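# Place four cartons flat in the blue container

## Task

Get all four cartons into the blue container so each one rests flat on its floor with the same face up as it had at the start, and stays there without the robot supporting it; afterwards switch off suction and move both arms away.

## Robot and tools

ROBOT. Two arms, left_arm and right_arm, each ending in a vacuum suction cup (no fingers). left_arm is mounted on the +y side. The names do not mean the left or right side of a camera picture.

FRAME. All poses use one scene frame: origin on the table surface midway between the arms, +x pointing out over the table, +y toward left_arm, +z up. Positions are in metres; orientations are quaternions written w, x, y, z. The controlled point (cup point) is the centre of the cup's rim, and the cup faces along this point's own +z axis. From about 4 cm behind the rim the tool body and wrist camera stick out up to roughly 9 cm sideways, so leave room near walls. Reported cup positions can be slightly wrong, worse when the arm reaches far.

ROW FORMAT. Every command is one row of 16 numbers: left x, y, z, qw, qx, qy, qz, left suction, then the same eight for the right arm. Both arms always appear, even if only one moves. The pose parts are absolute targets in the scene frame, not offsets. Suction is in [-1, 1]: above 0.01 means on, 0.01 or less means off, and it persists. To leave a tool unchanged, repeat its previous suction value (a 0 actively switches it off). To hold an arm still, resend its whole pose from the last result taken before it stopped. To keep an orientation, keep sending the same quaternion you chose, not the slightly drifted one reported back.

execute_actions. Argument actions is a list holding zero or one item; optional pictures (boolean) controls camera images. Empty list: just report the state. {"rows": [...], "steps": n}: 1 to 15 rows, n from 1 to 15 (default 15); each row lasts one control step of 1/30 s, and the final row is reused for leftover steps. {"steps": n} alone: a wait of up to 300 steps, counted from the previous result, so your reply time is included. A call is rejected, and nothing is sent, if any target lies more than 0.6 m from the arm's last reported position along any axis of its cup point. Each step, the commanded pose is clipped to at most 100 mm and 16 degrees from the measured pose, and motion trails commands by about 0.17 s. After an action the arm only continues to its last clipped pose, so compare the result with your target and send the remainder.

move. Argument target: one 16-number row (absolute poses for both arms; the suction numbers are applied at the start). speed: maximum path speed in m/s, 0.002 to 0.5, default 0.25; rotation is capped at twice that value in rad/s. Both cup points travel straight lines that finish together, lasting 0.5 to 10 s; longer moves are cut off at 10 s. Rotation takes the shorter way. Paths ignore obstacles and the other arm, and the real motion can lag, wander or overshoot the speed, mostly with an almost straight arm. stop_force: optional, in N, 13 to 80, shared by both arms, unavailable during the first 0.2 s of a scene. An arm's path ends when its wrist sensor sees that much extra push opposing its motion for 2 steps (or saturates); it then backs up 2 steps and holds. Use it with very low speed when approaching a surface; the target may then lie beyond the contact. The press can briefly exceed stop_force. It is unreliable if the cup rotates during the move, and must be omitted when lifting off something the cup is pressing on. An arm whose target is within 1.5 mm and 0.5 degrees of its position counts as stationary. The result adds a move: line with each arm's ending (done, off_target, moving, held, fault, contact) and the active limits (paced = target was clipped; held = some steps blocked, after which the arm may jump faster), plus each cup point's distance from its target.

wait. Argument seconds, 0 to 10; the robot just continues its current command.

zoom_image. Arguments camera (cam_left_wrist or cam_right_wrist) and region [x0, y0, x1, y1] in pixels of that camera's 672x504 image, origin at top-left, at most 504 by 504. Gives a closer view of the last picture.

finished_scene. Argument scene (integer, 1 to 2): the number of the current scene. Answering without any tool call also ends things.

RESULTS. The state line gives each cup point's position, quaternion and velocities. A Hand target line shows where the controller is driving each arm. HELD marks steps where a command was partly or fully not sent; a pose unreachable line names an arm whose command the clearance check altered. suction_measured: near 0 means no seal, 0.83 or more means airtight, in between means leakage. part_present switches to 1 at 0.50 and back to 0 below 0.45. Wrist force and torque are in the end effector's own axes (offset up to about 5.5 N, noise up to about 3.4 N, saturation near 100 N); no reading is harmless. Joint torques are noisy and drift. MOTOR HOT appears at 70 °C; at 85 °C an OVER-TEMPERATURE FAULT brakes the arm for minutes. Camera calibration (intrinsics K, distortion, world-to-camera transform) is supplied per camera and may be slightly off.

GRIPPING. Switch suction on and press the 36 mm rim onto a flat, smooth patch of a carton so the whole rim touches; avoid edges, seams and holes. Under vacuum the cup shortens, so the carton sits up to 12 mm nearer the tool. To release, set the carton down on the container floor first, then switch suction off and lift at least 15 mm. A cup sealed to the table pins the tool; switch off to free it.

AVOID. Pressing past contact on firm surfaces: the arms are stiff. An outside force of 150 N or a joint load limit (310, 310, 141, 50.7, 50.7, 50.7 N m from shoulder pan to wrist 3) stops that arm for 10 s. Arm-to-arm collisions, drops, slams, and knocking anything off the table (that fails the job). Loose objects may get nudged occasionally, so recheck positions. Elbows cannot fully straighten.

Each tool is called after "Call:" in YAML: its name, and indented under it one key for each argument.

## Session

Call:
execute_actions:
  actions: []

Scene clock: 0.00 s of 6000.00 s.
left_arm: end_effector_position=(+0.5808, +0.6565, +0.1997) suction_measured=0.01 part_present=0 end_effector_quat_wxyz=(+0.000, -0.246, +0.969, +0.000) end_effector_velocity=(+0.000, -0.000, +0.000) end_effector_angular_velocity=(-0.001, -0.001, -0.002) | right_arm: end_effector_position=(+0.5734, -0.3945, +0.1996) suction_measured=0.00 part_present=0 end_effector_quat_wxyz=(-0.000, +0.188, +0.982, +0.001) end_effector_velocity=(-0.000, -0.000, +0.000) end_effector_angular_velocity=(+0.000, -0.000, +0.000)
Joint positions: left_arm=[-0.281 -1.557  2.143 -2.158 -1.57   2.339] | right_arm=[-0.279 -1.557  2.143 -2.157 -1.569 -2.897]
Joint velocities: left_arm=[-0.     0.    -0.001 -0.    -0.     0.002] | right_arm=[-0. -0.  0.  0.  0. -0.]
Joint torques (N m, as the arm reports them, + toward a larger angle): no reading
Wrist force (N, on the end effector, along its own x y z axes, offset not removed): no reading
Wrist torque (N m, same axes, about the end effector's origin, offset not removed): no reading
Hand target (left_arm): +0.581, +0.657, +0.200; +0.000, -0.246, +0.969, +0.000
Hand target (right_arm): +0.573, -0.394, +0.200; -0.000, +0.188, +0.982, +0.001

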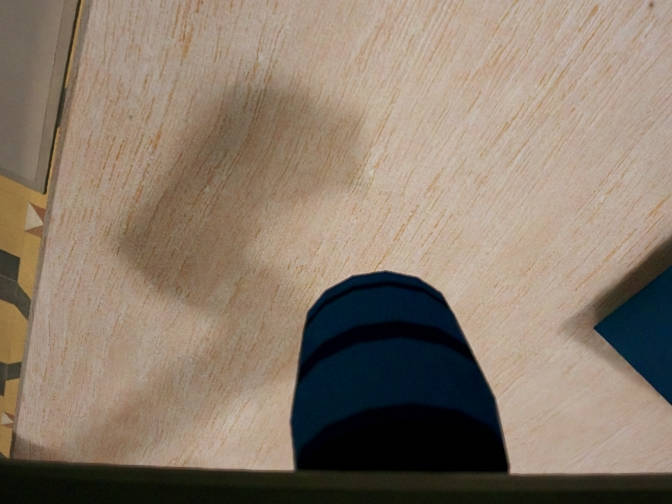

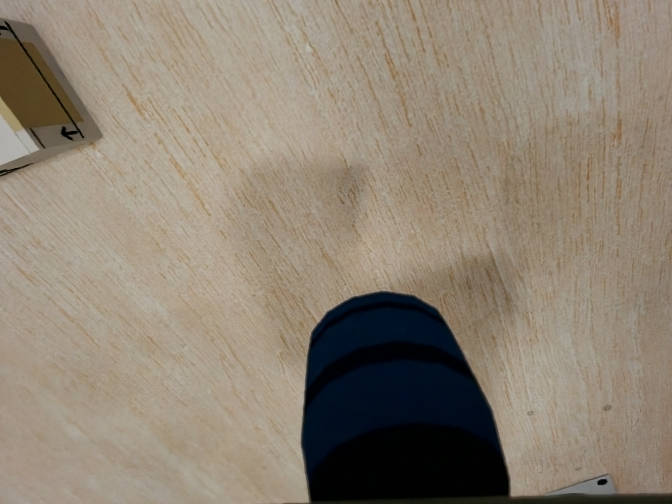

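Call:
move:
  target: [0.5,0.5,0.55,0,-0.246,0.969,0,0, 0.5,-0.3,0.55,0,0.188,0.982,0,0]

Scene clock: 7.37 s of 6000.00 s.
left_arm: end_effector_position=(+0.4996, +0.5004, +0.5498) suction_measured=0.01 part_present=0 end_effector_quat_wxyz=(+0.000, -0.246, +0.969, -0.000) end_effector_velocity=(-0.000, -0.001, +0.001) end_effector_angular_velocity=(+0.002, +0.001, +0.000) | right_arm: end_effector_position=(+0.4993, -0.3002, +0.5499) suction_measured=0.00 part_present=0 end_effector_quat_wxyz=(-0.000, +0.188, +0.982, -0.000) end_effector_velocity=(-0.000, +0.001, +0.003) end_effector_angular_velocity=(+0.000, -0.001, +0.000)
Joint positions: left_arm=[-0.588 -1.805  1.716 -1.482 -1.571  2.032] | right_arm=[-0.122 -1.796  1.709 -1.484 -1.571 -2.74 ]
Joint velocities: left_arm=[-0.002  0.001 -0.003  0.004  0.001 -0.002] | right_arm=[ 0.001 -0.    -0.004  0.003  0.     0.001]
Joint torques (N m, as the arm reports them, + toward a larger angle): left_arm=[-20.06  -8.92 -54.47  -0.11   1.61  -3.28] | right_arm=[ 12.05 -15.81 -54.12  -0.92  -2.13   1.82]
Wrist force (N, on the end effector, along its own x y z axes, offset not removed): left_arm=[2.5 -3.6 -2.2] | right_arm=[2.8 -0.5 1.2]
Wrist torque (N m, same axes, about the end effector's origin, offset not removed): left_arm=[-0.49 -0.57 0.14] | right_arm=[-0.32 -0.64 0.08]
Hand target (left_arm): +0.500, +0.500, +0.550; +0.000, -0.246, +0.969, -0.000
Hand target (right_arm): +0.499, -0.300, +0.550; -0.000, +0.188, +0.982, -0.000
Off the commanded pose (left_arm): 0.001 m, 0 deg.
Off the commanded pose (right_arm): 0.001 m, 0 deg.
After step 90, 2.13 s passed at rest.
move: done
camera_calibration (this result's frames):
cam_left_wrist: T_world_to_cam=[[0.513013, -0.858362, 0.00564315, 0.174453], [-0.759225, -0.450675, 0.469542, 0.364872], [-0.400494, -0.245166, -0.882892, 0.888402], [0, 0, 0, 1]] pos_world=[0.543323, 0.531988, 0.612056]
cam_right_wrist: T_world_to_cam=[[-0.400661, -0.916046, 0.0181804, -0.0729629], [-0.82177, 0.36806, 0.435001, 0.309161], [-0.405172, 0.159348, -0.900246, 0.823551], [0, 0, 0, 1]] pos_world=[0.558506, -0.311858, 0.60824]

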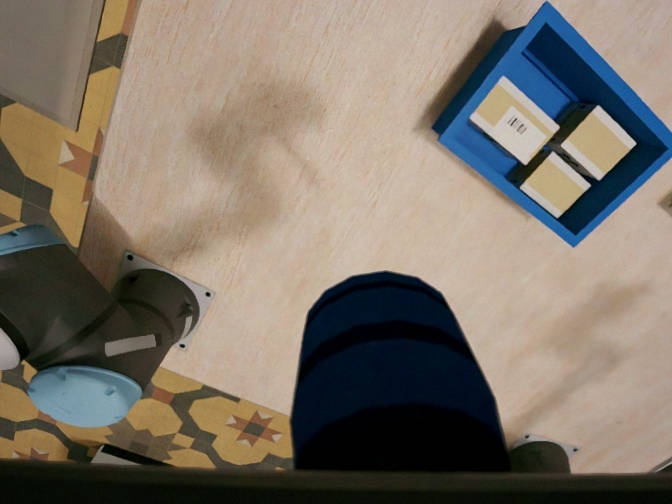

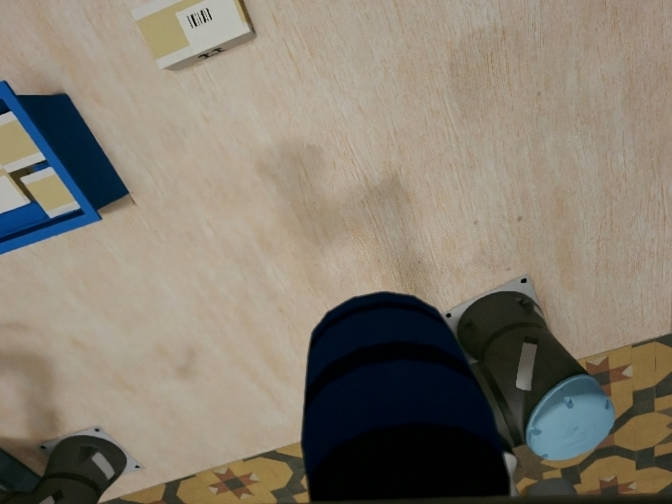

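Call:
move:
  target: [0.59,0.19,0.45,0,-0.246,0.969,0,0, 0.64,-0.2,0.40,0,0.188,0.982,0,0]

Scene clock: 19.07 s of 6000.00 s.
left_arm: end_effector_position=(+0.5898, +0.1901, +0.4503) suction_measured=0.01 part_present=0 end_effector_quat_wxyz=(-0.000, -0.246, +0.969, -0.000) end_effector_velocity=(+0.000, -0.002, -0.002) end_effector_angular_velocity=(+0.001, +0.002, -0.001) | right_arm: end_effector_position=(+0.6398, -0.1999, +0.4002) suction_measured=0.00 part_present=0 end_effector_quat_wxyz=(-0.000, +0.188, +0.982, -0.000) end_effector_velocity=(+0.001, +0.001, -0.001) end_effector_angular_velocity=(+0.000, +0.001, +0.001)
Joint positions: left_arm=[-0.842 -1.42   1.523 -1.674 -1.571  1.778] | right_arm=[ 0.014 -1.496  1.697 -1.771 -1.571 -2.604]
Joint velocities: left_arm=[-0.001  0.004 -0.001 -0.    -0.001 -0.   ] | right_arm=[ 0.001  0.003 -0.001 -0.002  0.     0.001]
Joint torques (N m, as the arm reports them, + toward a larger angle): left_arm=[-20.56 -46.76 -55.04  -7.25   1.65  -3.4 ] | right_arm=[ 10.39 -41.56 -54.14  -7.94  -2.06   1.87]
Wrist force (N, on the end effector, along its own x y z axes, offset not removed): left_arm=[-4.0 -2.6 0.7] | right_arm=[0.8 3.6 3.1]
Wrist torque (N m, same axes, about the end effector's origin, offset not removed): left_arm=[-0.28 0.55 0.09] | right_arm=[0.40 -0.32 0.02]
Hand target (left_arm): +0.590, +0.190, +0.450; -0.000, -0.246, +0.969, -0.000
Hand target (right_arm): +0.640, -0.200, +0.400; -0.000, +0.188, +0.982, -0.000
Off the commanded pose (left_arm): 0.000 m, 0 deg.
Off the commanded pose (right_arm): 0.000 m, 0 deg.
After step 90, 6.70 s passed at rest.
move: done
camera_calibration (this result's frames):
cam_left_wrist: T_world_to_cam=[[0.513036, -0.858349, 0.00545682, -0.137543], [-0.759129, -0.450747, 0.469629, 0.340221], [-0.400646, -0.245079, -0.882847, 0.76062], [0, 0, 0, 1]] pos_world=[0.633576, 0.221705, 0.512484]
cam_right_wrist: T_world_to_cam=[[-0.400666, -0.916043, 0.0182296, 0.0779276], [-0.821751, 0.368081, 0.435019, 0.452815], [-0.405206, 0.159317, -0.900237, 0.729731], [0, 0, 0, 1]] pos_world=[0.699016, -0.211546, 0.458527]

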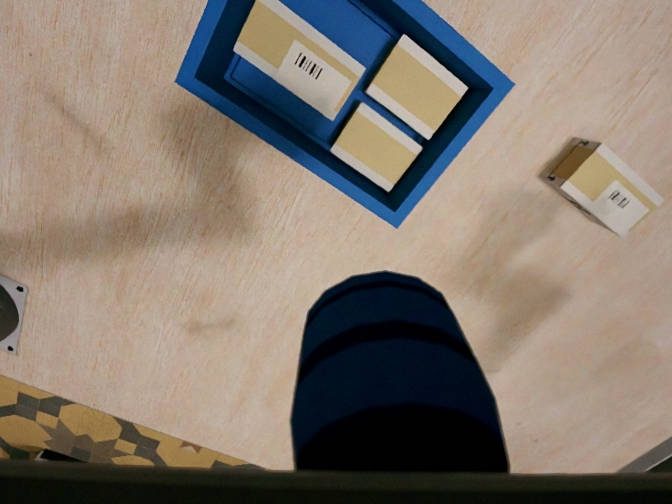

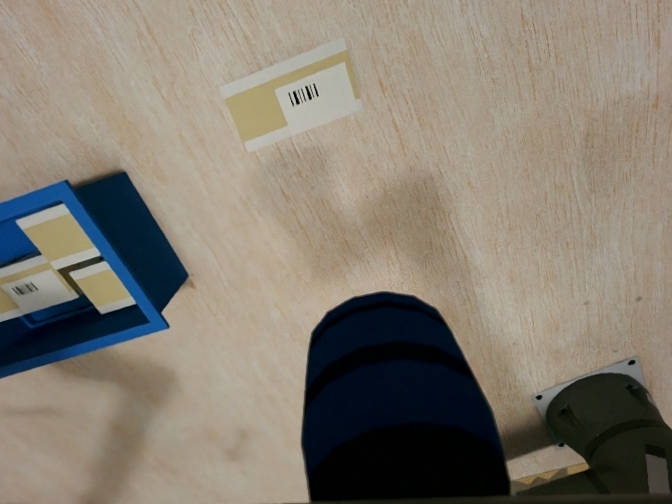

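Call:
move:
  target: [0.66,0.23,0.45,0,-0.246,0.969,0,0, 0.64,-0.2,0.40,0,0.188,0.982,0,0]

Call:
zoom_image:
  camera: "cam_left_wrist"
  region: [140,0,560,300]

Scene clock: 25.83 s of 6000.00 s.
left_arm: end_effector_position=(+0.6598, +0.2298, +0.4500) suction_measured=0.01 part_present=0 end_effector_quat_wxyz=(+0.000, -0.246, +0.969, +0.000) end_effector_velocity=(+0.002, +0.001, -0.000) end_effector_angular_velocity=(+0.001, -0.000, -0.002) | right_arm: end_effector_position=(+0.6400, -0.2000, +0.4000) suction_measured=0.00 part_present=0 end_effector_quat_wxyz=(-0.000, +0.188, +0.982, -0.000) end_effector_velocity=(-0.000, -0.000, -0.000) end_effector_angular_velocity=(-0.000, +0.001, -0.000)
Joint positions: left_arm=[-0.744 -1.361  1.453 -1.663 -1.571  1.875] | right_arm=[ 0.014 -1.496  1.697 -1.772 -1.571 -2.604]
Joint velocities: left_arm=[ 0.003  0.002 -0.003  0.001  0.001  0.004] | right_arm=[-0.     0.     0.     0.001  0.     0.   ]
Joint torques (N m, as the arm reports them, + toward a larger angle): left_arm=[ 19.56 -47.83 -56.33   0.18  -1.76   3.11] | right_arm=[ -7.12 -67.18 -40.09  -7.38  -1.    -1.95]
Wrist force (N, on the end effector, along its own x y z axes, offset not removed): left_arm=[0.7 -2.5 0.6] | right_arm=[0.8 1.9 1.9]
Wrist torque (N m, same axes, about the end effector's origin, offset not removed): left_arm=[-0.33 -0.46 -0.08] | right_arm=[0.09 -0.35 0.07]
Hand target (left_arm): +0.660, +0.230, +0.450; +0.000, -0.246, +0.969, +0.000
Hand target (right_arm): +0.640, -0.200, +0.400; +0.000, +0.188, +0.982, +0.000
Off the commanded pose (left_arm): 0.000 m, 0 deg.
Off the commanded pose (right_arm): 0.000 m, 0 deg.
After step 90, 2.77 s passed at rest.
move: done
camera_calibration (this result's frames):
cam_left_wrist: T_world_to_cam=[[0.513054, -0.858341, 0.00515213, -0.139209], [-0.759109, -0.450923, 0.469491, 0.411416], [-0.40066, -0.244785, -0.882922, 0.798144], [0, 0, 0, 1]] pos_world=[0.703516, 0.261402, 0.51226]
cam_right_wrist: T_world_to_cam=[[-0.400668, -0.916044, 0.0181341, 0.0778995], [-0.821831, 0.36807, 0.434878, 0.453172], [-0.405042, 0.159339, -0.900307, 0.7296], [0, 0, 0, 1]] pos_world=[0.699161, -0.211693, 0.458377]

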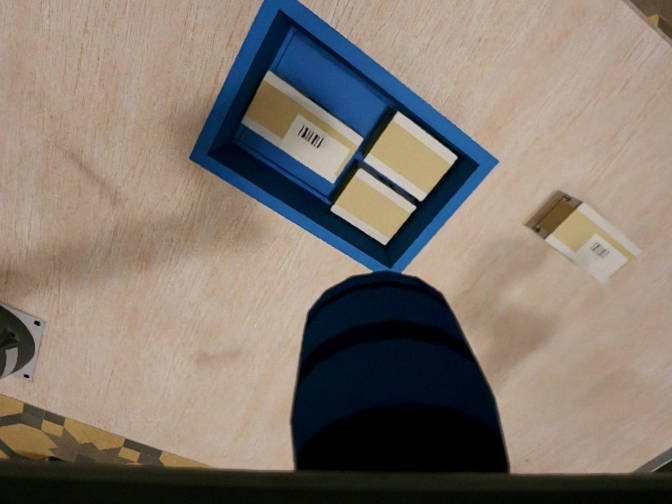

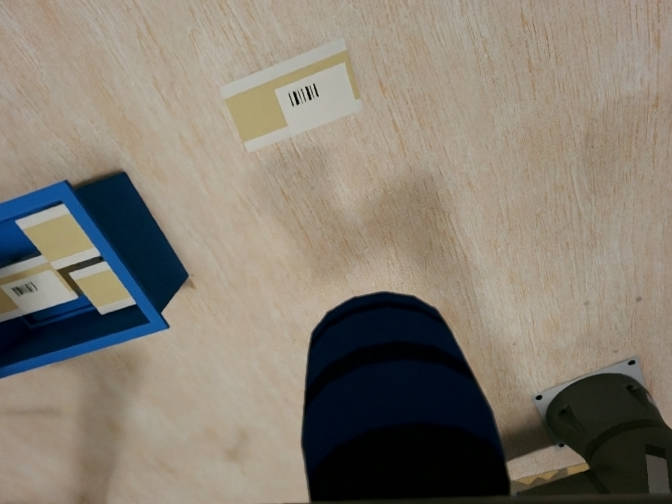

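Region (140, 0, 560, 300) of cam_left_wrist's 672x504 image, scaled by 1.200, with more detail than that image has; it fills the top 360 rows of this view, and the rest is white.

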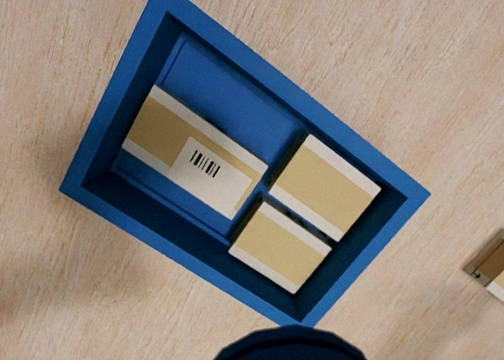

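Call:
zoom_image:
  camera: "cam_right_wrist"
  region: [200,20,380,170]

Call:
zoom_image:
  camera: "cam_left_wrist"
  region: [180,0,400,220]

Call:
zoom_image:
  camera: "cam_left_wrist"
  region: [300,80,520,280]

Region (200, 20, 380, 170) of cam_right_wrist's 672x504 image, scaled by 2.800, with more detail than that image has.

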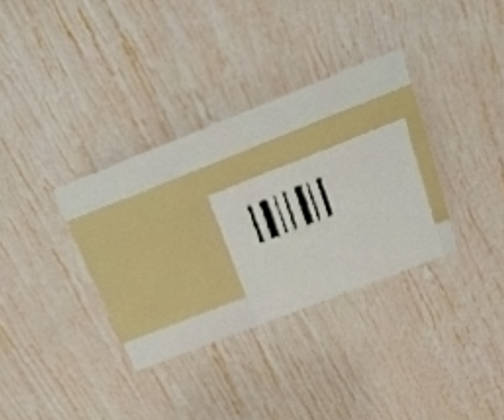

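Region (180, 0, 400, 220) of cam_left_wrist's 672x504 image, scaled by 2.291, with more detail than that image has.

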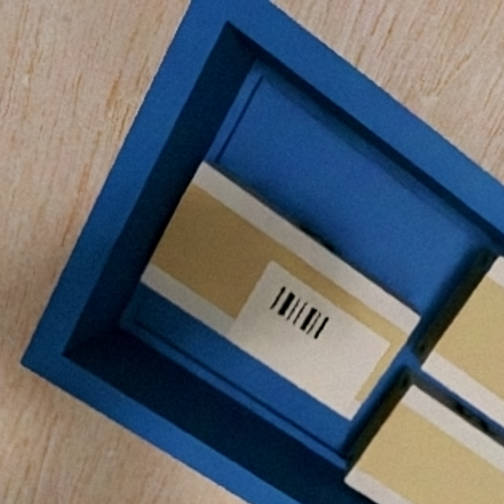

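Region (300, 80, 520, 280) of cam_left_wrist's 672x504 image, scaled by 2.291, with more detail than that image has; it fills the top 458 rows of this view, and the rest is white.

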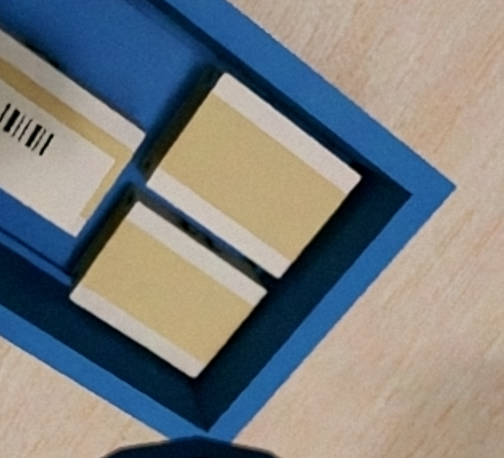

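Call:
move:
  target: [0.621,0.238,0.2,0,0.769,0.639,0,0, 0.698,-0.192,0.13,0,0.786,0.618,0,0]
  speed: 0.4

Scene clock: 122.13 s of 6000.00 s.
left_arm: end_effector_position=(+0.6212, +0.2377, +0.2001) suction_measured=0.01 part_present=0 end_effector_quat_wxyz=(-0.000, +0.769, +0.640, +0.000) end_effector_velocity=(-0.000, +0.001, -0.002) end_effector_angular_velocity=(+0.001, +0.001, -0.010) | right_arm: end_effector_position=(+0.6983, -0.1919, +0.1301) suction_measured=0.00 part_present=0 end_effector_quat_wxyz=(-0.000, +0.786, +0.618, +0.000) end_effector_velocity=(+0.001, +0.000, -0.002) end_effector_angular_velocity=(-0.000, -0.000, -0.007)
Joint positions: left_arm=[-0.771 -1.293  1.83  -2.108 -1.571  4.099] | right_arm=[ 0.012 -1.219  1.874 -2.226 -1.571 -1.176]
Joint velocities: left_arm=[ 0.001  0.001  0.003 -0.003  0.     0.011] | right_arm=[ 0.     0.002  0.    -0.003 -0.     0.007]
Joint torques (N m, as the arm reports them, + toward a larger angle): left_arm=[ 21.76 -48.77 -25.75  -7.2   -1.74   3.8 ] | right_arm=[ 11.48 -59.46 -32.39  -7.86  -2.09   1.61]
Wrist force (N, on the end effector, along its own x y z axes, offset not removed): left_arm=[-1.6 -2.4 -3.9] | right_arm=[0.9 3.3 1.3]
Wrist torque (N m, same axes, about the end effector's origin, offset not removed): left_arm=[-0.26 0.08 0.15] | right_arm=[0.34 -0.30 0.09]
Hand target (left_arm): +0.621, +0.238, +0.200; +0.000, +0.769, +0.639, -0.000
Hand target (right_arm): +0.698, -0.192, +0.130; -0.000, +0.786, +0.618, +0.000
Off the commanded pose (left_arm): 0.000 m, 0 deg.
Off the commanded pose (right_arm): 0.000 m, 0 deg.
After step 90, 89.83 s passed at rest.
move: done
camera_calibration (this result's frames):
cam_left_wrist: T_world_to_cam=[[-0.990008, 0.140918, 0.0051806, 0.584754], [0.126819, 0.873697, 0.46965, -0.362226], [0.0616557, 0.465614, -0.882837, 0.107842], [0, 0, 0, 1]] pos_world=[0.618199, 0.183861, 0.262297]
cam_right_wrist: T_world_to_cam=[[-0.963232, 0.268059, 0.0181496, 0.733589], [0.249017, 0.865359, 0.434907, -0.0368626], [0.100875, 0.423436, -0.900293, 0.206287], [0, 0, 0, 1]] pos_world=[0.694986, -0.252095, 0.188436]

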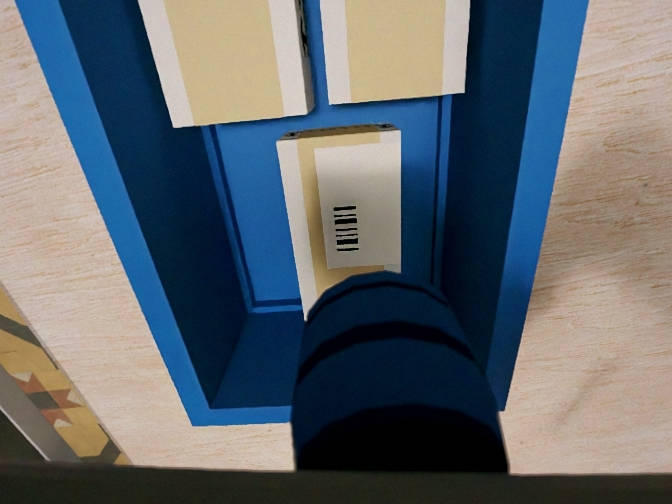

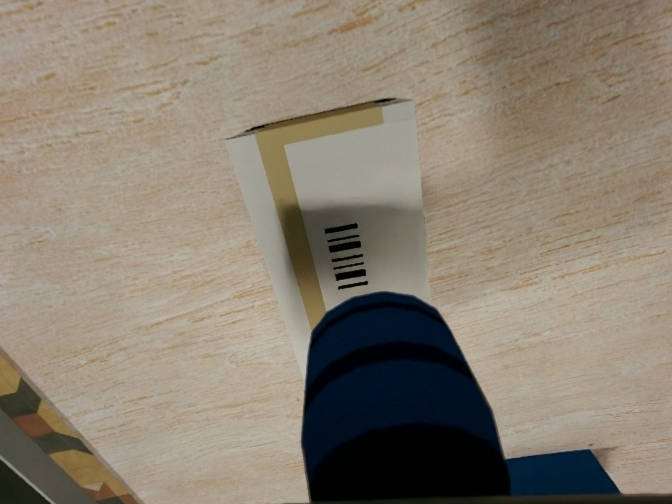

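Call:
move:
  target: [0.64,0.25,0.30,0,0.769,0.639,0,0, 0.698,-0.192,0.045,0,0.786,0.618,0,1]
  speed: 0.03
  stop_force: 15

Scene clock: 172.03 s of 6000.00 s.
left_arm: end_effector_position=(+0.6399, +0.2500, +0.2998) suction_measured=0.01 part_present=0 end_effector_quat_wxyz=(-0.000, +0.769, +0.639, +0.000) end_effector_velocity=(-0.000, +0.000, +0.002) end_effector_angular_velocity=(-0.000, +0.001, +0.000) | right_arm: end_effector_position=(+0.6980, -0.1920, +0.0489) suction_measured=0.88 part_present=1 end_effector_quat_wxyz=(-0.000, +0.786, +0.618, -0.000) end_effector_velocity=(-0.001, -0.001, +0.001) end_effector_angular_velocity=(-0.001, +0.004, -0.000)
Joint positions: left_arm=[-0.743 -1.351  1.711 -1.931 -1.571  4.129] | right_arm=[ 0.012 -1.126  1.92  -2.364 -1.571 -1.175]
Joint velocities: left_arm=[ 0.    -0.001 -0.002  0.004 -0.001  0.   ] | right_arm=[-0.    -0.002 -0.001  0.008 -0.    -0.   ]
Joint torques (N m, as the arm reports them, + toward a larger angle): left_arm=[ 21.23 -85.76 -55.32   0.22   1.49   3.53] | right_arm=[ -7.35 -58.81 -15.34   5.85  -0.38  -1.5 ]
Wrist force (N, on the end effector, along its own x y z axes, offset not removed): left_arm=[-0.5 -1.3 -2.6] | right_arm=[5.4 11.1 -32.9]
Wrist torque (N m, same axes, about the end effector's origin, offset not removed): left_arm=[-0.17 -0.03 0.20] | right_arm=[0.21 -0.36 -0.01]
Hand target (left_arm): +0.640, +0.250, +0.300; -0.000, +0.769, +0.639, +0.000
Hand target (right_arm): +0.698, -0.192, +0.049; +0.000, +0.786, +0.618, -0.000
Off the commanded pose (left_arm): 0.000 m, 0 deg.
Off the commanded pose (right_arm): 0.004 m, 0 deg.
After step 90, 43.13 s passed at rest.
move: contact (right_arm)
camera_calibration (this result's frames):
cam_left_wrist: T_world_to_cam=[[-0.989831, 0.142157, 0.00519732, 0.600585], [0.127926, 0.873571, 0.469583, -0.422841], [0.0622141, 0.465472, -0.882873, 0.188683], [0, 0, 0, 1]] pos_world=[0.636831, 0.196178, 0.362021]
cam_right_wrist: T_world_to_cam=[[-0.963022, 0.268803, 0.0182515, 0.734873], [0.249741, 0.865208, 0.434793, -0.00192739], [0.101082, 0.423274, -0.900345, 0.133122], [0, 0, 0, 1]] pos_world=[0.694724, -0.252216, 0.107282]

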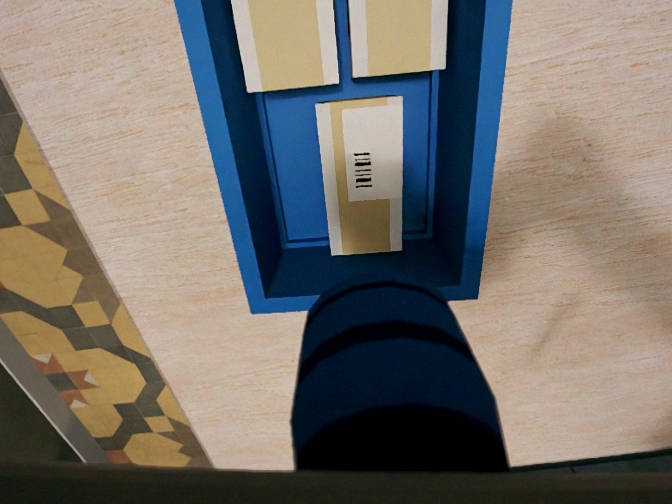

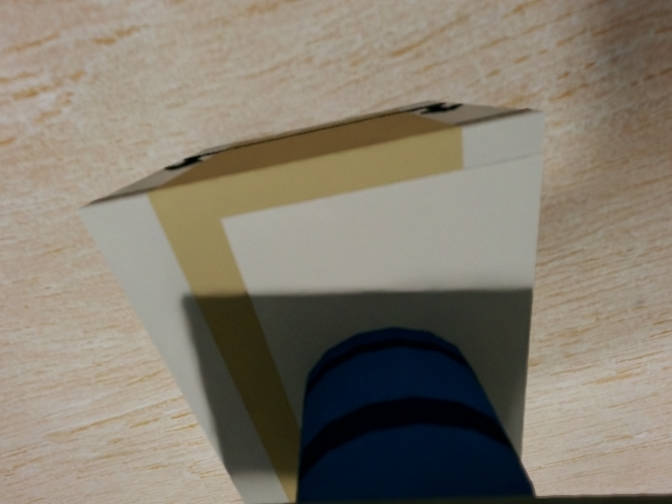

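Call:
move:
  target: [0.608,0.265,0.12,0,0.769,0.639,0,0, 0.698,-0.192,0.2,0,0.786,0.618,0,1]
  speed: 0.15

Call:
move:
  target: [0.608,0.265,0.05,0,0.769,0.639,0,1, 0.698,-0.192,0.2,0,0.786,0.618,0,1]
  speed: 0.025
  stop_force: 14

Scene clock: 197.40 s of 6000.00 s.
left_arm: end_effector_position=(+0.6082, +0.2649, +0.1202) suction_measured=0.01 part_present=0 end_effector_quat_wxyz=(-0.000, +0.769, +0.639, -0.000) end_effector_velocity=(-0.000, +0.000, -0.002) end_effector_angular_velocity=(+0.000, -0.000, +0.001) | right_arm: end_effector_position=(+0.6978, -0.1920, +0.1999) suction_measured=0.88 part_present=1 end_effector_quat_wxyz=(+0.000, +0.786, +0.618, +0.000) end_effector_velocity=(+0.000, -0.000, +0.000) end_effector_angular_velocity=(-0.001, +0.002, -0.000)
Joint positions: left_arm=[-0.758 -1.251  1.943 -2.262 -1.571  4.113] | right_arm=[ 0.012 -1.286  1.82  -2.105 -1.571 -1.175]
Joint velocities: left_arm=[-0.     0.002  0.002 -0.004  0.    -0.002] | right_arm=[-0.     0.001 -0.002  0.004 -0.    -0.   ]
Joint torques (N m, as the arm reports them, + toward a larger angle): left_arm=[-17.53 -50.09 -24.18  -6.84   0.93  -3.18] | right_arm=[ -7.01 -84.55 -50.13  -1.42   2.2   -1.98]
Wrist force (N, on the end effector, along its own x y z axes, offset not removed): left_arm=[-1.8 2.6 -1.3] | right_arm=[1.3 3.3 5.6]
Wrist torque (N m, same axes, about the end effector's origin, offset not removed): left_arm=[0.57 0.17 0.22] | right_arm=[0.27 -0.44 -0.01]
Hand target (left_arm): +0.608, +0.265, +0.120; +0.000, +0.769, +0.639, -0.000
Hand target (right_arm): +0.698, -0.192, +0.200; +0.000, +0.786, +0.618, +0.000
Off the commanded pose (left_arm): 0.000 m, 0 deg.
Off the commanded pose (right_arm): 0.000 m, 0 deg.
After step 90, 20.57 s passed at rest.
move: done
camera_calibration (this result's frames):
cam_left_wrist: T_world_to_cam=[[-0.98983, 0.14216, 0.00527387, 0.568017], [0.12797, 0.873611, 0.469497, -0.347404], [0.0621364, 0.465397, -0.882918, 0.025261], [0, 0, 0, 1]] pos_world=[0.605128, 0.21099, 0.182413]
cam_right_wrist: T_world_to_cam=[[-0.963043, 0.268739, 0.0181097, 0.731939], [0.249614, 0.8652, 0.434881, -0.0674907], [0.101201, 0.423329, -0.900306, 0.268998], [0, 0, 0, 1]] pos_world=[0.694512, -0.252182, 0.258275]

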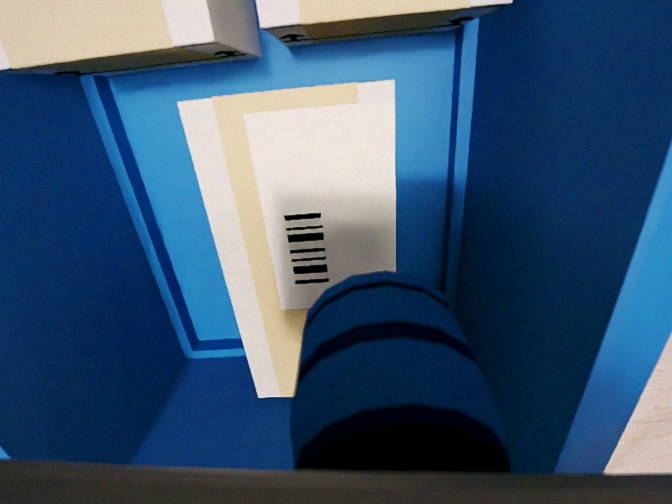

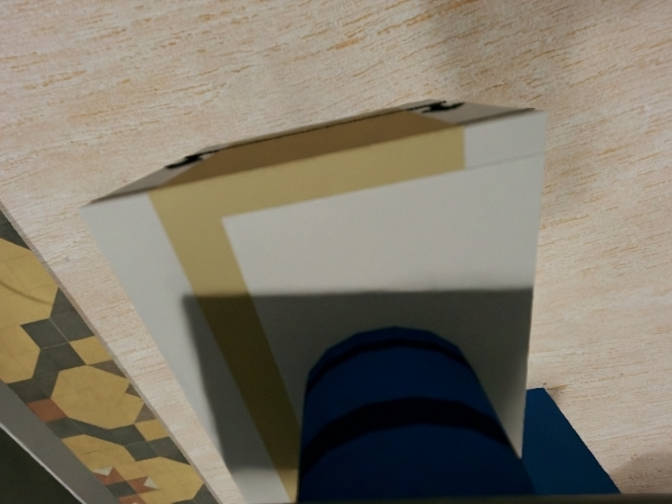

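Scene clock: 200.53 s of 6000.00 s.
left_arm: end_effector_position=(+0.6081, +0.2649, +0.0503) suction_measured=0.01 part_present=0 end_effector_quat_wxyz=(+0.000, +0.769, +0.639, +0.000) end_effector_velocity=(-0.000, -0.000, -0.002) end_effector_angular_velocity=(-0.001, +0.001, +0.000) | right_arm: end_effector_position=(+0.6980, -0.1920, +0.2000) suction_measured=0.88 part_present=1 end_effector_quat_wxyz=(-0.000, +0.786, +0.618, +0.000) end_effector_velocity=(+0.000, +0.000, -0.000) end_effector_angular_velocity=(+0.000, +0.000, -0.000)
Joint positions: left_arm=[-0.758 -1.167  1.982 -2.387 -1.571  4.113] | right_arm=[ 0.012 -1.286  1.82  -2.105 -1.571 -1.175]
Joint velocities: left_arm=[-0.     0.003  0.001 -0.004 -0.001 -0.   ] | right_arm=[-0.  0.  0. -0.  0. -0.]
Joint torques (N m, as the arm reports them, + toward a larger angle): left_arm=[-17.17 -43.9  -12.45  -5.44   1.6   -2.9 ] | right_arm=[ -6.93 -57.2  -50.06  -0.98   2.    -2.13]
Wrist force (N, on the end effector, along its own x y z axes, offset not removed): left_arm=[-4.4 -1.8 -17.1] | right_arm=[2.6 2.8 5.6]
Wrist torque (N m, same axes, about the end effector's origin, offset not removed): left_arm=[-0.03 0.63 0.05] | right_arm=[0.24 -0.62 0.04]
Hand target (left_arm): +0.608, +0.265, +0.050; -0.000, +0.769, +0.639, -0.000
Hand target (right_arm): +0.698, -0.192, +0.200; +0.000, +0.786, +0.618, +0.000
Off the commanded pose (left_arm): 0.000 m, 0 deg.
Off the commanded pose (right_arm): 0.000 m, 0 deg.
move: done
camera_calibration (this result's frames):
cam_left_wrist: T_world_to_cam=[[-0.98983, 0.14216, 0.00513279, 0.568282], [0.127903, 0.873612, 0.469513, -0.31461], [0.0622618, 0.465394, -0.882911, -0.03654], [0, 0, 0, 1]] pos_world=[0.605018, 0.211066, 0.112535]
cam_right_wrist: T_world_to_cam=[[-0.963026, 0.268798, 0.0181147, 0.732112], [0.249669, 0.865185, 0.434879, -0.0675992], [0.101222, 0.423322, -0.900307, 0.269074], [0, 0, 0, 1]] pos_world=[0.694684, -0.252209, 0.258384]

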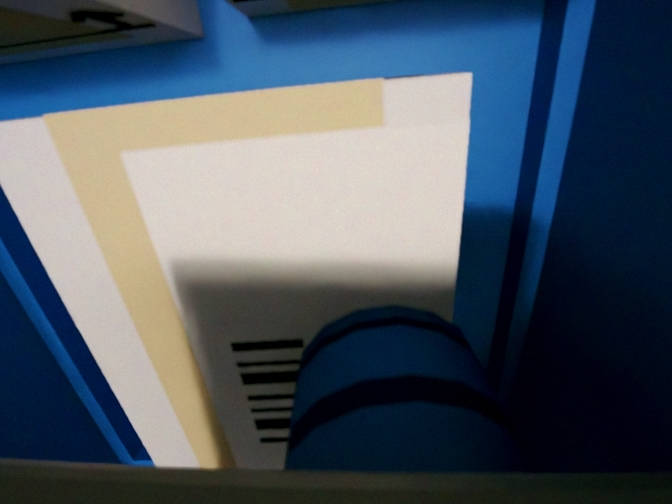

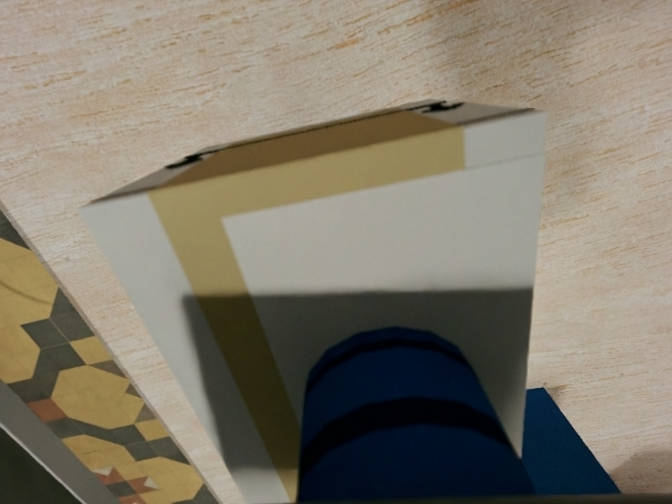

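Call:
move:
  target: [0.62,0.262,0.072,0,0.769,0.639,0,0, 0.698,-0.192,0.2,0,0.786,0.618,0,1]
  speed: 0.05

Scene clock: 207.77 s of 6000.00 s.
left_arm: end_effector_position=(+0.6198, +0.2621, +0.0717) suction_measured=0.01 part_present=0 end_effector_quat_wxyz=(-0.000, +0.769, +0.639, +0.000) end_effector_velocity=(+0.001, -0.001, +0.002) end_effector_angular_velocity=(-0.001, +0.000, -0.001) | right_arm: end_effector_position=(+0.6980, -0.1920, +0.2000) suction_measured=0.88 part_present=1 end_effector_quat_wxyz=(-0.000, +0.786, +0.618, +0.000) end_effector_velocity=(+0.000, -0.000, -0.000) end_effector_angular_velocity=(-0.000, -0.000, -0.000)
Joint positions: left_arm=[-0.75  -1.179  1.948 -2.34  -1.571  4.122] | right_arm=[ 0.012 -1.286  1.82  -2.105 -1.571 -1.175]
Joint velocities: left_arm=[ 0.001 -0.001 -0.004  0.005 -0.001  0.002] | right_arm=[-0.     0.001 -0.    -0.001 -0.    -0.   ]
Joint torques (N m, as the arm reports them, + toward a larger angle): left_arm=[ 17.52 -90.21 -45.02   0.62   0.81   3.72] | right_arm=[ -8.38 -59.15 -50.73  -1.     1.59  -1.93]
Wrist force (N, on the end effector, along its own x y z axes, offset not removed): left_arm=[-1.8 -2.9 -6.4] | right_arm=[0.3 1.2 6.0]
Wrist torque (N m, same axes, about the end effector's origin, offset not removed): left_arm=[-0.41 -0.08 -0.05] | right_arm=[0.06 -0.35 0.02]
Hand target (left_arm): +0.620, +0.262, +0.072; -0.000, +0.769, +0.639, +0.000
Hand target (right_arm): +0.698, -0.192, +0.200; -0.000, +0.786, +0.618, +0.000
Off the commanded pose (left_arm): 0.000 m, 0 deg.
Off the commanded pose (right_arm): 0.000 m, 0 deg.
After step 90, 3.33 s passed at rest.
move: done
camera_calibration (this result's frames):
cam_left_wrist: T_world_to_cam=[[-0.989831, 0.142156, 0.00519921, 0.580233], [0.127925, 0.87356, 0.469605, -0.323683], [0.0622155, 0.465494, -0.882861, -0.0170062], [0, 0, 0, 1]] pos_world=[0.616797, 0.208189, 0.133972]
cam_right_wrist: T_world_to_cam=[[-0.963026, 0.268797, 0.0181148, 0.732113], [0.249668, 0.865186, 0.434879, -0.0675987], [0.101221, 0.423322, -0.900307, 0.269075], [0, 0, 0, 1]] pos_world=[0.694685, -0.25221, 0.258385]

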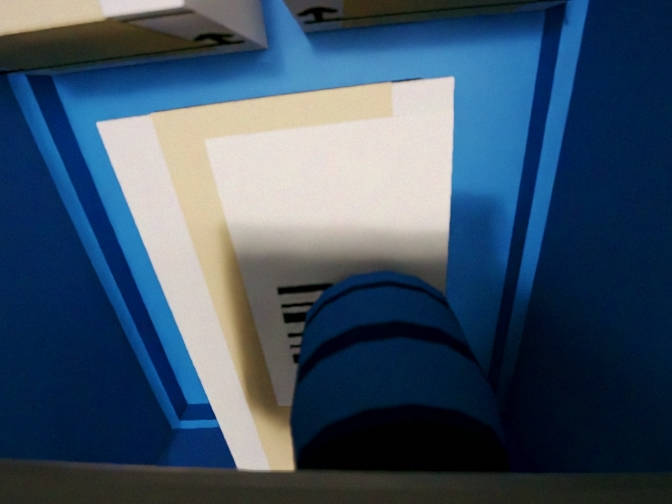

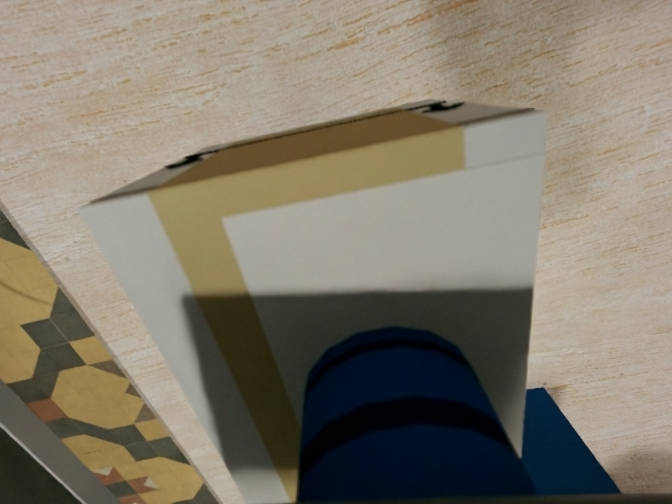

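Call:
move:
  target: [0.621,0.262,0.05,0,0.769,0.639,0,1, 0.698,-0.192,0.2,0,0.786,0.618,0,1]
  speed: 0.02
  stop_force: 14

Scene clock: 221.73 s of 6000.00 s.
left_arm: end_effector_position=(+0.6210, +0.2620, +0.0503) suction_measured=0.91 part_present=1 end_effector_quat_wxyz=(-0.000, +0.769, +0.639, -0.000) end_effector_velocity=(-0.000, -0.001, -0.002) end_effector_angular_velocity=(-0.002, +0.001, +0.000) | right_arm: end_effector_position=(+0.6980, -0.1920, +0.2000) suction_measured=0.88 part_present=1 end_effector_quat_wxyz=(-0.000, +0.786, +0.618, +0.000) end_effector_velocity=(-0.000, +0.000, -0.000) end_effector_angular_velocity=(+0.000, -0.000, +0.000)
Joint positions: left_arm=[-0.749 -1.151  1.957 -2.377 -1.571  4.123] | right_arm=[ 0.012 -1.286  1.82  -2.105 -1.571 -1.175]
Joint velocities: left_arm=[ 0.     0.003  0.001 -0.004 -0.002 -0.   ] | right_arm=[ 0. -0.  0. -0.  0.  0.]
Joint torques (N m, as the arm reports them, + toward a larger angle): left_arm=[ 21.58 -56.35 -20.45  -7.21  -0.06   3.92] | right_arm=[ -7.32 -59.78 -50.02  -1.19   0.98  -1.95]
Wrist force (N, on the end effector, along its own x y z axes, offset not removed): left_arm=[0.8 -2.0 6.6] | right_arm=[2.2 3.6 7.3]
Wrist torque (N m, same axes, about the end effector's origin, offset not removed): left_arm=[-0.10 -0.16 0.10] | right_arm=[0.45 -0.61 0.03]
Hand target (left_arm): +0.621, +0.262, +0.050; -0.000, +0.769, +0.639, +0.000
Hand target (right_arm): +0.698, -0.192, +0.200; -0.000, +0.786, +0.618, +0.000
Off the commanded pose (left_arm): 0.000 m, 0 deg.
Off the commanded pose (right_arm): 0.000 m, 0 deg.
After step 90, 9.57 s passed at rest.
move: done
camera_calibration (this result's frames):
cam_left_wrist: T_world_to_cam=[[-0.98983, 0.142159, 0.00523164, 0.581491], [0.127946, 0.873588, 0.469546, -0.313697], [0.0621798, 0.46544, -0.882892, -0.0359549], [0, 0, 0, 1]] pos_world=[0.617949, 0.208113, 0.112509]
cam_right_wrist: T_world_to_cam=[[-0.963026, 0.268797, 0.0181148, 0.732113], [0.249668, 0.865186, 0.434879, -0.0675986], [0.101222, 0.423323, -0.900307, 0.269075], [0, 0, 0, 1]] pos_world=[0.694685, -0.25221, 0.258385]

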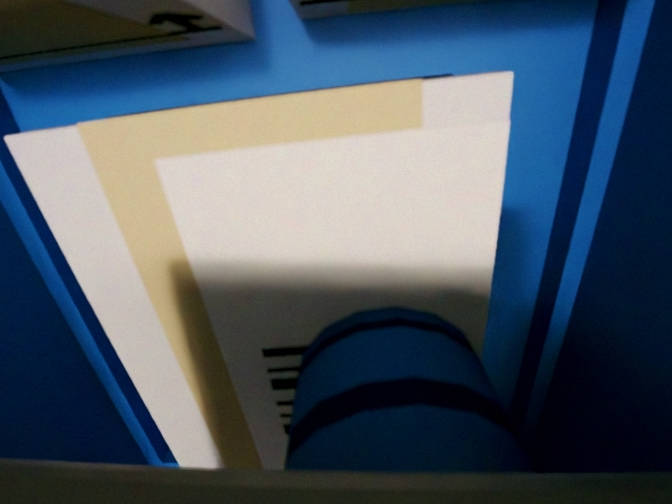

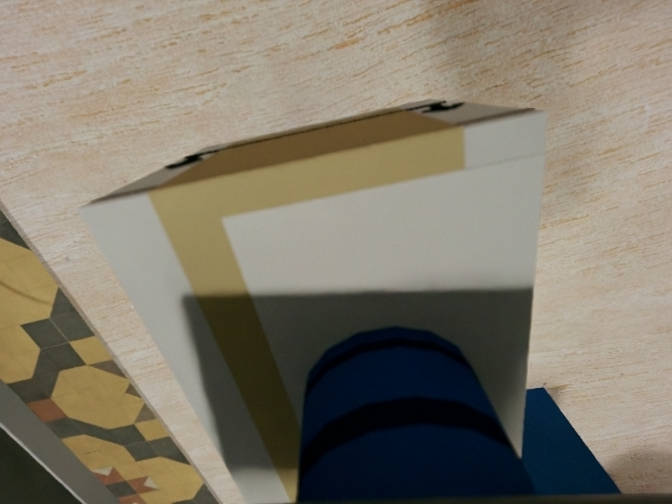

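Call:
move:
  target: [0.593,0.264,0.054,0,0.769,0.639,0,1, 0.698,-0.192,0.2,0,0.786,0.618,0,1]
  speed: 0.015
  stop_force: 13

Scene clock: 231.53 s of 6000.00 s.
left_arm: end_effector_position=(+0.5933, +0.2640, +0.0539) suction_measured=0.91 part_present=1 end_effector_quat_wxyz=(+0.000, +0.769, +0.639, +0.000) end_effector_velocity=(-0.003, +0.000, +0.000) end_effector_angular_velocity=(+0.000, +0.000, -0.001) | right_arm: end_effector_position=(+0.6980, -0.1920, +0.2000) suction_measured=0.88 part_present=1 end_effector_quat_wxyz=(-0.000, +0.786, +0.618, +0.000) end_effector_velocity=(-0.000, -0.000, -0.000) end_effector_angular_velocity=(-0.001, +0.000, +0.000)
Joint positions: left_arm=[-0.773 -1.186  2.005 -2.389 -1.571  4.098] | right_arm=[ 0.012 -1.286  1.82  -2.105 -1.571 -1.175]
Joint velocities: left_arm=[-0.002 -0.004  0.005 -0.001 -0.    -0.002] | right_arm=[-0.     0.     0.    -0.    -0.001 -0.   ]
Joint torques (N m, as the arm reports them, + toward a larger angle): left_arm=[-14.38 -92.17 -21.64  -7.57  -1.4   -3.19] | right_arm=[ -8.51 -57.34 -50.37  -1.04   0.54  -1.83]
Wrist force (N, on the end effector, along its own x y z axes, offset not removed): left_arm=[-3.5 3.3 3.0] | right_arm=[0.7 2.2 5.8]
Wrist torque (N m, same axes, about the end effector's origin, offset not removed): left_arm=[0.64 0.48 0.27] | right_arm=[0.13 -0.35 0.04]
Hand target (left_arm): +0.593, +0.264, +0.054; +0.000, +0.769, +0.639, -0.000
Hand target (right_arm): +0.698, -0.192, +0.200; -0.000, +0.786, +0.618, +0.000
Off the commanded pose (left_arm): 0.000 m, 0 deg.
Off the commanded pose (right_arm): 0.000 m, 0 deg.
After step 90, 4.67 s passed at rest.
move: done
camera_calibration (this result's frames):
cam_left_wrist: T_world_to_cam=[[-0.989829, 0.142165, 0.00519047, 0.553773], [0.127932, 0.873585, 0.469556, -0.313625], [0.0622203, 0.465445, -0.882887, -0.0319653], [0, 0, 0, 1]] pos_world=[0.590252, 0.210129, 0.116169]
cam_right_wrist: T_world_to_cam=[[-0.963026, 0.268797, 0.0181148, 0.732113], [0.249668, 0.865186, 0.434879, -0.0675986], [0.101222, 0.423322, -0.900307, 0.269075], [0, 0, 0, 1]] pos_world=[0.694685, -0.25221, 0.258385]

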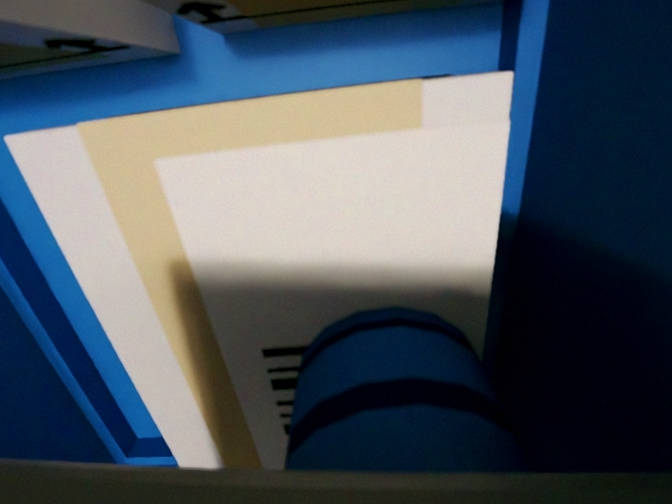

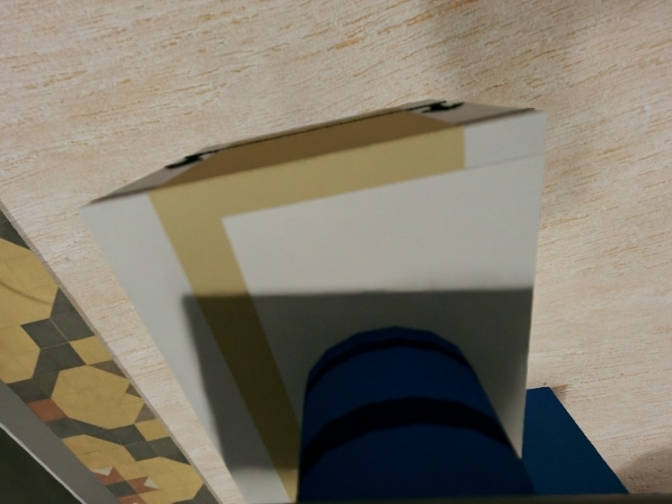

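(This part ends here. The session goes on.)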